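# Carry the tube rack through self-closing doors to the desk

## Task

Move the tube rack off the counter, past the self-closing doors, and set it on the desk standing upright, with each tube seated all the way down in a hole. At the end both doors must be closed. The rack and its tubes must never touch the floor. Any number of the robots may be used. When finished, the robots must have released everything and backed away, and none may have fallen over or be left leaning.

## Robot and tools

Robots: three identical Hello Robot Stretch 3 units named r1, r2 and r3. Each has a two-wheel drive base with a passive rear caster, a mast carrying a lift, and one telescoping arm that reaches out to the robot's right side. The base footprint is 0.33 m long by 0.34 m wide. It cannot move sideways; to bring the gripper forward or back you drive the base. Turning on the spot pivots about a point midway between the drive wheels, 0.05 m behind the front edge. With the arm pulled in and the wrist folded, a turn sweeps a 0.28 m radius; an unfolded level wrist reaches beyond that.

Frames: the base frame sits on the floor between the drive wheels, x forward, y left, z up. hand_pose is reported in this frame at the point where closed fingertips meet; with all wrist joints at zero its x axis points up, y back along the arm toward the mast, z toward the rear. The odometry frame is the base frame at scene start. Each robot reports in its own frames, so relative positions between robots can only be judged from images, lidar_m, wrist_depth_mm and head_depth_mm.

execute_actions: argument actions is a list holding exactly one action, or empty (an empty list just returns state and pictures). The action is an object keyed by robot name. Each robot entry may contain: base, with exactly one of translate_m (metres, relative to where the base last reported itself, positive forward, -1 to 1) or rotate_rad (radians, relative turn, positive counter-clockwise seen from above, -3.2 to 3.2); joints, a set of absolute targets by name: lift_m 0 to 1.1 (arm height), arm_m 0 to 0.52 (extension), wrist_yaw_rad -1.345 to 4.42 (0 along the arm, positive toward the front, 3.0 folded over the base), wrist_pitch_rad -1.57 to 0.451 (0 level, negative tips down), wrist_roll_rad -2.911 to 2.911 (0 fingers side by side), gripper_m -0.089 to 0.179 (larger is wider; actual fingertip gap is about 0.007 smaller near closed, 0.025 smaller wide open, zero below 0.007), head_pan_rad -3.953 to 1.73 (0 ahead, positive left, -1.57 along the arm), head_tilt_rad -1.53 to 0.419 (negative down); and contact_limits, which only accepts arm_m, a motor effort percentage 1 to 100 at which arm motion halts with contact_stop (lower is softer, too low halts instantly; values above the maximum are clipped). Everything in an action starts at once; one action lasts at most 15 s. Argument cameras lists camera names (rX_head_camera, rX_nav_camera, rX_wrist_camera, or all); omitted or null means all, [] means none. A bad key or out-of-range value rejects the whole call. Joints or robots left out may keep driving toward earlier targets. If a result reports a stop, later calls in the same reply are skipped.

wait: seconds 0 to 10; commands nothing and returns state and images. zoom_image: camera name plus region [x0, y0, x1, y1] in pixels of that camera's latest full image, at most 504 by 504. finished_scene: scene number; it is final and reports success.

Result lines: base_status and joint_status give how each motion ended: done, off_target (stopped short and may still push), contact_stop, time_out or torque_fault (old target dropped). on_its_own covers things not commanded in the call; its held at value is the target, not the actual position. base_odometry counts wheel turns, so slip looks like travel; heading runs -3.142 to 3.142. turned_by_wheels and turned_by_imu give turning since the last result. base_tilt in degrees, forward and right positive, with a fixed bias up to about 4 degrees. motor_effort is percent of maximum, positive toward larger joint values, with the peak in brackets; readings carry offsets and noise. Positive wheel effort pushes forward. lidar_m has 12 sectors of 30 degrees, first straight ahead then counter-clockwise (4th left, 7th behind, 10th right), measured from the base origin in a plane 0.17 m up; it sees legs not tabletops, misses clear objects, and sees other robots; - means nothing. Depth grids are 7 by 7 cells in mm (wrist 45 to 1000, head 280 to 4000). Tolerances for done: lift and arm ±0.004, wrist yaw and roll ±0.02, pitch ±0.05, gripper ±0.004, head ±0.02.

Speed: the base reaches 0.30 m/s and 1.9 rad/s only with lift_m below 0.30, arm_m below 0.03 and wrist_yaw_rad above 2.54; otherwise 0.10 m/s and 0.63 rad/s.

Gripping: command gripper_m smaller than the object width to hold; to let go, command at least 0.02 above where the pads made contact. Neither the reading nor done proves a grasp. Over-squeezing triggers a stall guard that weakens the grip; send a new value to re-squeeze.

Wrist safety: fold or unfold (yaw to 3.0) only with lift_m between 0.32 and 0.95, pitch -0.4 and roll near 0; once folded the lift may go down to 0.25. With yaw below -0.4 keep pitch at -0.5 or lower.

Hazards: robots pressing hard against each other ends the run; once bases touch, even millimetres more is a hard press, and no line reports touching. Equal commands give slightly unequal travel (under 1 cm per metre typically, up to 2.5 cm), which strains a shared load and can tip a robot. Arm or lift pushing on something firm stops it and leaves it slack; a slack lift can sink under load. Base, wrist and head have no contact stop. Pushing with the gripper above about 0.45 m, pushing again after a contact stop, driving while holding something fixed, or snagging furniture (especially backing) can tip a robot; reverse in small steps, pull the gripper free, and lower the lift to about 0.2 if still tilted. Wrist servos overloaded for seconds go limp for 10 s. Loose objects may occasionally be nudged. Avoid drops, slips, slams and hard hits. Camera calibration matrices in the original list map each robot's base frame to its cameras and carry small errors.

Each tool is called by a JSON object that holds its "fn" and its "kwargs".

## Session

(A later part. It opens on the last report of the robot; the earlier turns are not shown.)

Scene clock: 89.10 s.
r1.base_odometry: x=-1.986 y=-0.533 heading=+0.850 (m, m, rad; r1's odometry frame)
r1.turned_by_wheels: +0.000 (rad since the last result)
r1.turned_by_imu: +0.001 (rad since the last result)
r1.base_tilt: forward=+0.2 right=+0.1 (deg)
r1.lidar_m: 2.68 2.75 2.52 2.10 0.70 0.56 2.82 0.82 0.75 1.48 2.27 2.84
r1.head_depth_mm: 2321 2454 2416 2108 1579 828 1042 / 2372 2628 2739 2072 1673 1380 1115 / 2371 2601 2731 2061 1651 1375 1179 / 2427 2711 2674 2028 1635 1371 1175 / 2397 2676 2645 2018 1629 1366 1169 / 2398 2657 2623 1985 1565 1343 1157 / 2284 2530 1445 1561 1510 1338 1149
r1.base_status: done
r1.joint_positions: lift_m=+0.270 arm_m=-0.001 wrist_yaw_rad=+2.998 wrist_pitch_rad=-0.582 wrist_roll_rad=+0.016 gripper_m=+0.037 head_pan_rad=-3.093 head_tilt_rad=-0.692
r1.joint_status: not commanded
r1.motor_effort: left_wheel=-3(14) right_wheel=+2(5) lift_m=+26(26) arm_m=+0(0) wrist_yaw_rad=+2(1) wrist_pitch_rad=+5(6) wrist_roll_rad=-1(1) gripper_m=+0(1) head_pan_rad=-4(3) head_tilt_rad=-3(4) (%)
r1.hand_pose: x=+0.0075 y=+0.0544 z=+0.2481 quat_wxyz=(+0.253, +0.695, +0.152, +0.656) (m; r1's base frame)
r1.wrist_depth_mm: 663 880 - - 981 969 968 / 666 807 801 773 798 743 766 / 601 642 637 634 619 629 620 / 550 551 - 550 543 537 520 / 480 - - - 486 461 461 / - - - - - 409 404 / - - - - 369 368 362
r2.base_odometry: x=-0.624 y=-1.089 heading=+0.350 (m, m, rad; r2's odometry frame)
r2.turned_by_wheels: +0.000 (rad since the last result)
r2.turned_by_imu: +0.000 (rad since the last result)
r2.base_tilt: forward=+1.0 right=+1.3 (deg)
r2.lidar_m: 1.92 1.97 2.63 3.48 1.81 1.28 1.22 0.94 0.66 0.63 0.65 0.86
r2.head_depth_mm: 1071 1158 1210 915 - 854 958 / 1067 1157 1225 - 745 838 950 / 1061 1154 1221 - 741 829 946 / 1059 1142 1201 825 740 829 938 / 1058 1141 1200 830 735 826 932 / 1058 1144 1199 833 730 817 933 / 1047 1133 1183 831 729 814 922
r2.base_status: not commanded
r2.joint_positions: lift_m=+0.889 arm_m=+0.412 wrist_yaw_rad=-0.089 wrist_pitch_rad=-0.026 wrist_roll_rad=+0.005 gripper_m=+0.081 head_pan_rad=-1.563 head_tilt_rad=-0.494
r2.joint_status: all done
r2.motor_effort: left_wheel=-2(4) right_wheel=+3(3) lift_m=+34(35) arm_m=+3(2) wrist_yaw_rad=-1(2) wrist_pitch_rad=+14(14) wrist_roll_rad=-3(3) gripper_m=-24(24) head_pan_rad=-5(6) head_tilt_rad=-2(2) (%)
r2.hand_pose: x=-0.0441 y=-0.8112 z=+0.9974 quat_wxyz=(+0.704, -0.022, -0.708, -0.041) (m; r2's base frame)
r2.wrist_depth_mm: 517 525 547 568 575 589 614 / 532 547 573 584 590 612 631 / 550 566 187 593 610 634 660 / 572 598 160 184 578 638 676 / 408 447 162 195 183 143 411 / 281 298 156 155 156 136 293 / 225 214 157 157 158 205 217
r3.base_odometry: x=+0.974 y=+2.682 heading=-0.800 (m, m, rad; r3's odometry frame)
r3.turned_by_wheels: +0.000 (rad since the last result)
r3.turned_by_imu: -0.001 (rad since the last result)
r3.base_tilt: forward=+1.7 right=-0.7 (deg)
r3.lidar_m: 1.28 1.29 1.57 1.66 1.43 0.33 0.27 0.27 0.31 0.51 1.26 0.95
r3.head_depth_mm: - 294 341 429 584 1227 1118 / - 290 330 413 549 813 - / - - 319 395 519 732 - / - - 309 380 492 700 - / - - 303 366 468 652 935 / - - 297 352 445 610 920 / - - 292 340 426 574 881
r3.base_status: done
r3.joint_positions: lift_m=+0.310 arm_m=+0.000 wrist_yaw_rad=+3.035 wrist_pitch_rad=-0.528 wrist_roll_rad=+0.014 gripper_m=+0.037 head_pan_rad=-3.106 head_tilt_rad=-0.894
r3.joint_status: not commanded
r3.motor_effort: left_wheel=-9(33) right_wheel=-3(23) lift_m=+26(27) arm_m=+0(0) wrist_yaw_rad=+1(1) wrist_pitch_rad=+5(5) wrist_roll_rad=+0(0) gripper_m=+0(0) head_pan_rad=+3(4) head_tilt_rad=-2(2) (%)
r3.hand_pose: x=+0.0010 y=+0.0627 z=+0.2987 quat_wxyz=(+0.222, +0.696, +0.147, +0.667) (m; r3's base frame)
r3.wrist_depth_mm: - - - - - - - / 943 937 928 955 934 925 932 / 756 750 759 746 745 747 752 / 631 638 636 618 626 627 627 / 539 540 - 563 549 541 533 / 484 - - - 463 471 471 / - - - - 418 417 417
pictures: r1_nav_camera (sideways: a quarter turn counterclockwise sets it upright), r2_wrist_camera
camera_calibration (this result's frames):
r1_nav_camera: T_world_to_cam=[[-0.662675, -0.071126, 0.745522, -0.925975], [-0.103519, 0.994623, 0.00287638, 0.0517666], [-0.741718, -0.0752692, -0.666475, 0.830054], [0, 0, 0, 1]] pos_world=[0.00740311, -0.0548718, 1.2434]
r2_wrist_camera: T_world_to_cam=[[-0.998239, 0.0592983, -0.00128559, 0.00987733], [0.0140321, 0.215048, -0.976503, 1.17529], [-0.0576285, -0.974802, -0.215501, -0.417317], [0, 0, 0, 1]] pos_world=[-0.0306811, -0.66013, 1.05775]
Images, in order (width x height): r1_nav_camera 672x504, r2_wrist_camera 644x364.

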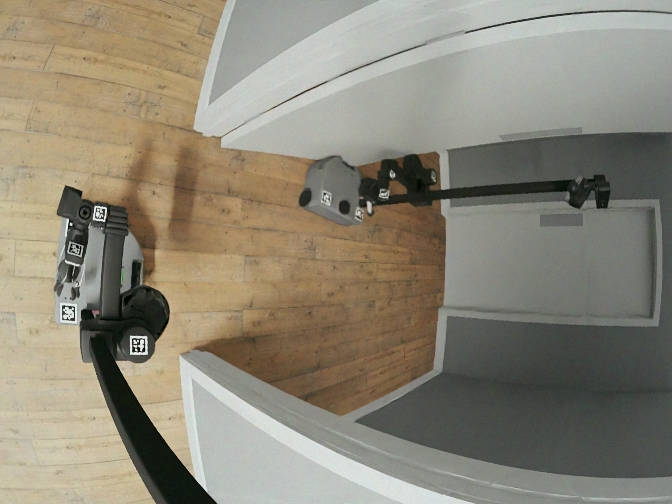

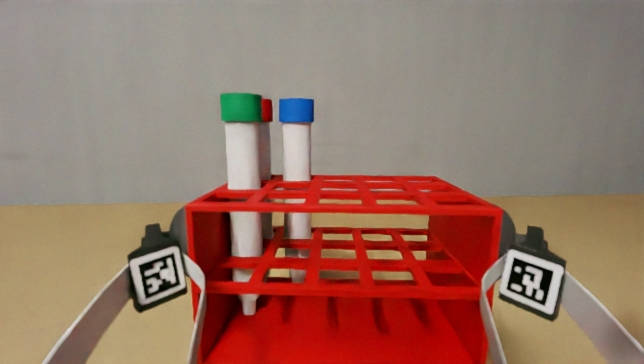

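{"fn": "execute_actions", "kwargs": {"actions": [{"r2":{"joints":{"arm_m":0.01}},"r1":{"base":{"translate_m":-1.0}}}], "cameras": []}}

{"fn": "execute_actions", "kwargs": {"actions": [{"r2":{"joints":{"wrist_yaw_rad":1.9,"head_pan_rad":0,"head_tilt_rad":-0.8}},"r1":{"base":{"translate_m":-0.9}}}], "cameras": ["r1_nav_camera","r2_nav_camera"]}}

Scene clock: 121.57 s.
r1.base_odometry: x=-2.647 y=-1.284 heading=+0.850 (m, m, rad; r1's odometry frame)
r1.turned_by_wheels: +0.000 (rad since the last result)
r1.turned_by_imu: +0.003 (rad since the last result)
r1.base_tilt: forward=+0.1 right=+0.1 (deg)
r1.lidar_m: 3.66 0.49 0.56 0.86 0.88 1.15 1.82 1.87 0.44 0.65 0.65 3.04
r1.head_depth_mm: 1518 1717 1940 2012 1679 1392 1197 / 1523 1698 1938 2084 1661 1382 1186 / 1571 1735 1947 2050 1653 1381 1174 / 1590 1772 2011 2017 1629 1372 1173 / 1588 1784 2026 1990 1623 1359 1162 / 1580 1781 2026 1996 1611 1354 1161 / 1582 1763 1976 1966 1582 1338 1147
r1.base_status: done
r1.joint_positions: lift_m=+0.270 arm_m=-0.001 wrist_yaw_rad=+2.998 wrist_pitch_rad=-0.582 wrist_roll_rad=+0.016 gripper_m=+0.037 head_pan_rad=-3.093 head_tilt_rad=-0.692
r1.joint_status: not commanded
r1.motor_effort: left_wheel=-4(13) right_wheel=+3(5) lift_m=+26(26) arm_m=+1(0) wrist_yaw_rad=+3(2) wrist_pitch_rad=+6(5) wrist_roll_rad=-1(1) gripper_m=-1(1) head_pan_rad=-4(4) head_tilt_rad=-3(3) (%)
r1.hand_pose: x=+0.0075 y=+0.0544 z=+0.2481 quat_wxyz=(+0.253, +0.695, +0.152, +0.656) (m; r1's base frame)
r1.wrist_depth_mm: 761 771 843 840 819 619 437 / 809 804 772 775 759 605 428 / 651 647 637 640 614 600 466 / 553 553 - 545 532 544 505 / 474 - - - 482 460 462 / - - - - - 410 404 / - - - - 374 361 369
r2.base_odometry: x=-0.624 y=-1.089 heading=+0.350 (m, m, rad; r2's odometry frame)
r2.turned_by_wheels: +0.000 (rad since the last result)
r2.turned_by_imu: +0.000 (rad since the last result)
r2.base_tilt: forward=+1.1 right=+1.3 (deg)
r2.lidar_m: 1.92 1.97 2.61 3.50 1.80 1.28 1.22 0.93 0.66 0.63 0.65 0.86
r2.head_depth_mm: 1063 1162 1211 825 737 838 924 / 1067 1159 1220 830 473 469 - / 1058 1155 1205 829 480 452 - / 1066 1141 1204 827 462 812 939 / 1060 1143 1204 832 697 826 933 / 1057 1141 1198 829 733 820 928 / 1049 1139 1189 831 729 817 923
r2.base_status: not commanded
r2.joint_positions: lift_m=+0.889 arm_m=+0.010 wrist_yaw_rad=-0.089 wrist_pitch_rad=-0.027 wrist_roll_rad=+0.004 gripper_m=+0.081 head_pan_rad=-1.563 head_tilt_rad=-0.494
r2.joint_status: all done
r2.motor_effort: left_wheel=-2(2) right_wheel=+3(3) lift_m=+33(33) arm_m=-3(5) wrist_yaw_rad=-1(2) wrist_pitch_rad=+15(15) wrist_roll_rad=-2(3) gripper_m=-24(24) head_pan_rad=-5(4) head_tilt_rad=-2(2) (%)
r2.hand_pose: x=-0.0443 y=-0.4097 z=+0.9972 quat_wxyz=(+0.705, -0.022, -0.708, -0.041) (m; r2's base frame)
r2.wrist_depth_mm: 878 885 947 966 993 992 - / 908 924 965 985 986 - - / 967 954 187 - - - - / 738 750 159 184 575 787 794 / 410 449 162 196 183 143 435 / 393 374 157 156 155 136 465 / 406 414 156 157 158 465 486
r3.base_odometry: x=+0.974 y=+2.682 heading=-0.800 (m, m, rad; r3's odometry frame)
r3.turned_by_wheels: +0.000 (rad since the last result)
r3.turned_by_imu: +0.002 (rad since the last result)
r3.base_tilt: forward=+1.7 right=-0.7 (deg)
r3.lidar_m: 0.56 1.29 1.57 1.66 1.43 0.33 0.27 0.27 0.31 0.51 3.97 0.45
r3.head_depth_mm: - 294 342 430 583 1237 1114 / - 290 330 412 548 813 - / - - 319 395 519 730 - / - - 309 379 492 699 - / - - 303 365 468 651 938 / - - 297 351 445 611 920 / - - 292 339 426 573 880
r3.base_status: not commanded
r3.joint_positions: lift_m=+0.310 arm_m=+0.000 wrist_yaw_rad=+3.035 wrist_pitch_rad=-0.528 wrist_roll_rad=+0.014 gripper_m=+0.037 head_pan_rad=-3.106 head_tilt_rad=-0.894
r3.joint_status: not commanded
r3.motor_effort: left_wheel=-9(9) right_wheel=-3(4) lift_m=+26(27) arm_m=+0(0) wrist_yaw_rad=+1(1) wrist_pitch_rad=+5(5) wrist_roll_rad=+0(0) gripper_m=+0(0) head_pan_rad=+5(3) head_tilt_rad=-2(2) (%)
r3.hand_pose: x=+0.0010 y=+0.0627 z=+0.2987 quat_wxyz=(+0.222, +0.696, +0.147, +0.667) (m; r3's base frame)
r3.wrist_depth_mm: - - - - - - - / 947 952 938 942 934 943 933 / 753 745 759 761 758 750 747 / 631 634 625 631 626 619 629 / 540 543 - 565 553 535 531 / 483 - - - 456 471 469 / - - - - 420 419 403
pictures: none
No camera images: the call's "cameras" was empty. Leave "cameras" out to get every camera's image.

Scene clock: 126.27 s.
r1.base_odometry: x=-3.241 y=-1.960 heading=+0.849 (m, m, rad; r1's odometry frame)
r1.turned_by_wheels: +0.000 (rad since the last result)
r1.turned_by_imu: +0.002 (rad since the last result)
r1.base_tilt: forward=+0.2 right=+0.1 (deg)
r1.lidar_m: 1.31 1.22 0.85 0.81 0.82 0.97 0.93 1.02 1.24 1.29 0.88 0.70
r1.head_depth_mm: 764 857 971 1123 1323 1388 1196 / 786 855 956 1120 1330 1390 1184 / 827 930 1038 1169 1347 1372 1180 / 830 931 1056 1220 1449 1369 1170 / 831 929 1058 1213 1449 1361 1169 / 826 927 1055 1217 1441 1354 1156 / 828 930 1050 1218 1443 1338 1154
r1.base_status: done
r1.joint_positions: lift_m=+0.270 arm_m=-0.001 wrist_yaw_rad=+2.998 wrist_pitch_rad=-0.582 wrist_roll_rad=+0.016 gripper_m=+0.037 head_pan_rad=-3.093 head_tilt_rad=-0.692
r1.joint_status: not commanded
r1.motor_effort: left_wheel=-4(14) right_wheel=+3(5) lift_m=+27(26) arm_m=+1(1) wrist_yaw_rad=+1(2) wrist_pitch_rad=+5(6) wrist_roll_rad=-1(1) gripper_m=-1(0) head_pan_rad=-4(4) head_tilt_rad=-4(4) (%)
r1.hand_pose: x=+0.0075 y=+0.0544 z=+0.2481 quat_wxyz=(+0.253, +0.695, +0.152, +0.656) (m; r1's base frame)
r1.wrist_depth_mm: 743 751 786 803 839 858 878 / 771 782 762 787 760 764 746 / 655 648 625 655 630 641 609 / 546 543 - 548 541 537 531 / 478 - - - 470 467 460 / - - - - - 408 405 / - - - - 366 364 364
r2.base_odometry: x=-0.624 y=-1.089 heading=+0.350 (m, m, rad; r2's odometry frame)
r2.turned_by_wheels: +0.000 (rad since the last result)
r2.turned_by_imu: +0.000 (rad since the last result)
r2.base_tilt: forward=+1.1 right=+1.3 (deg)
r2.lidar_m: 1.92 1.97 2.60 3.50 1.81 1.28 1.22 0.93 0.66 0.63 0.65 0.86
r2.head_depth_mm: 1782 2039 2159 1851 336 335 1199 / 1745 2013 2192 1836 337 329 1196 / 1751 1971 2191 1836 307 303 1170 / 1751 1993 2155 1832 317 312 1167 / 1738 1978 2182 1838 1555 1351 1191 / 1738 1977 2167 1839 1561 1350 1195 / 1718 1969 2133 1859 1561 1348 1188
r2.base_status: not commanded
r2.joint_positions: lift_m=+0.889 arm_m=+0.010 wrist_yaw_rad=+1.898 wrist_pitch_rad=-0.027 wrist_roll_rad=+0.004 gripper_m=+0.081 head_pan_rad=-0.007 head_tilt_rad=-0.790
r2.joint_status: all done
r2.motor_effort: left_wheel=-2(2) right_wheel=+3(3) lift_m=+33(33) arm_m=-3(4) wrist_yaw_rad=+2(4) wrist_pitch_rad=+14(15) wrist_roll_rad=-2(3) gripper_m=-24(24) head_pan_rad=+4(60) head_tilt_rad=-5(24) (%)
r2.hand_pose: x=+0.2206 y=-0.0733 z=+0.9972 quat_wxyz=(+0.419, +0.581, -0.405, +0.568) (m; r2's base frame)
r2.wrist_depth_mm: - - - - - - - / - - - - - - - / - - 187 - - - - / - - 160 184 - - - / - - 162 197 183 143 - / - - 157 156 155 135 - / - - 157 157 158 - -
r3.base_odometry: x=+0.974 y=+2.682 heading=-0.800 (m, m, rad; r3's odometry frame)
r3.turned_by_wheels: +0.000 (rad since the last result)
r3.turned_by_imu: +0.001 (rad since the last result)
r3.base_tilt: forward=+1.6 right=-0.7 (deg)
r3.lidar_m: 1.28 1.28 0.77 1.66 1.43 0.33 0.27 0.27 0.31 0.51 3.96 0.94
r3.head_depth_mm: - 294 342 429 584 1232 1119 / - 290 330 412 549 811 - / - - 319 395 519 732 - / - - 309 380 492 699 - / - - 303 365 468 651 936 / - - 298 351 446 608 917 / - - 292 338 426 574 880
r3.base_status: not commanded
r3.joint_positions: lift_m=+0.310 arm_m=+0.000 wrist_yaw_rad=+3.035 wrist_pitch_rad=-0.528 wrist_roll_rad=+0.014 gripper_m=+0.037 head_pan_rad=-3.106 head_tilt_rad=-0.894
r3.joint_status: not commanded
r3.motor_effort: left_wheel=-9(9) right_wheel=-3(3) lift_m=+26(27) arm_m=+0(1) wrist_yaw_rad=+1(0) wrist_pitch_rad=+5(5) wrist_roll_rad=+0(0) gripper_m=+0(0) head_pan_rad=+4(3) head_tilt_rad=-2(2) (%)
r3.hand_pose: x=+0.0010 y=+0.0627 z=+0.2987 quat_wxyz=(+0.222, +0.696, +0.147, +0.667) (m; r3's base frame)
r3.wrist_depth_mm: - - - - 763 - - / 940 920 929 940 803 886 947 / 753 750 750 753 759 749 743 / 632 626 624 623 625 625 623 / 541 541 - 564 555 535 535 / 489 - - - 460 471 465 / - - - - 419 416 419
pictures: r1_nav_camera (sideways: a quarter turn counterclockwise sets it upright), r2_nav_camera (sideways: a quarter turn counterclockwise sets it upright)
camera_calibration (this result's frames):
r1_nav_camera: T_world_to_cam=[[-0.662721, -0.0711284, 0.74548, -0.925922], [-0.103519, 0.994623, 0.00287296, 0.0517711], [-0.741677, -0.0752674, -0.666521, 0.830113], [0, 0, 0, 1]] pos_world=[0.00740672, -0.0548716, 1.2434]
r2_nav_camera: T_world_to_cam=[[0.708525, 0.000921854, 0.705686, -0.878508], [-0.0236959, -0.999404, 0.0250968, 0.0167311], [0.705288, -0.0345035, -0.70808, 0.87837], [0, 0, 0, 1]] pos_world=[0.0033367, 0.0478379, 1.24149]
Images, in order (width x height): r1_nav_camera 672x504, r2_nav_camera 672x504.

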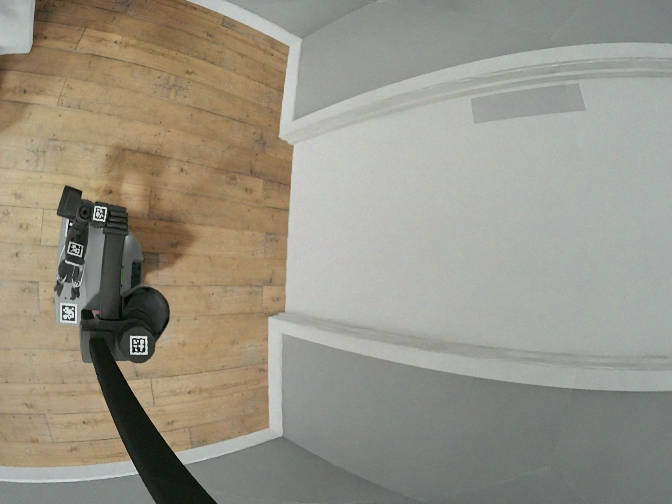

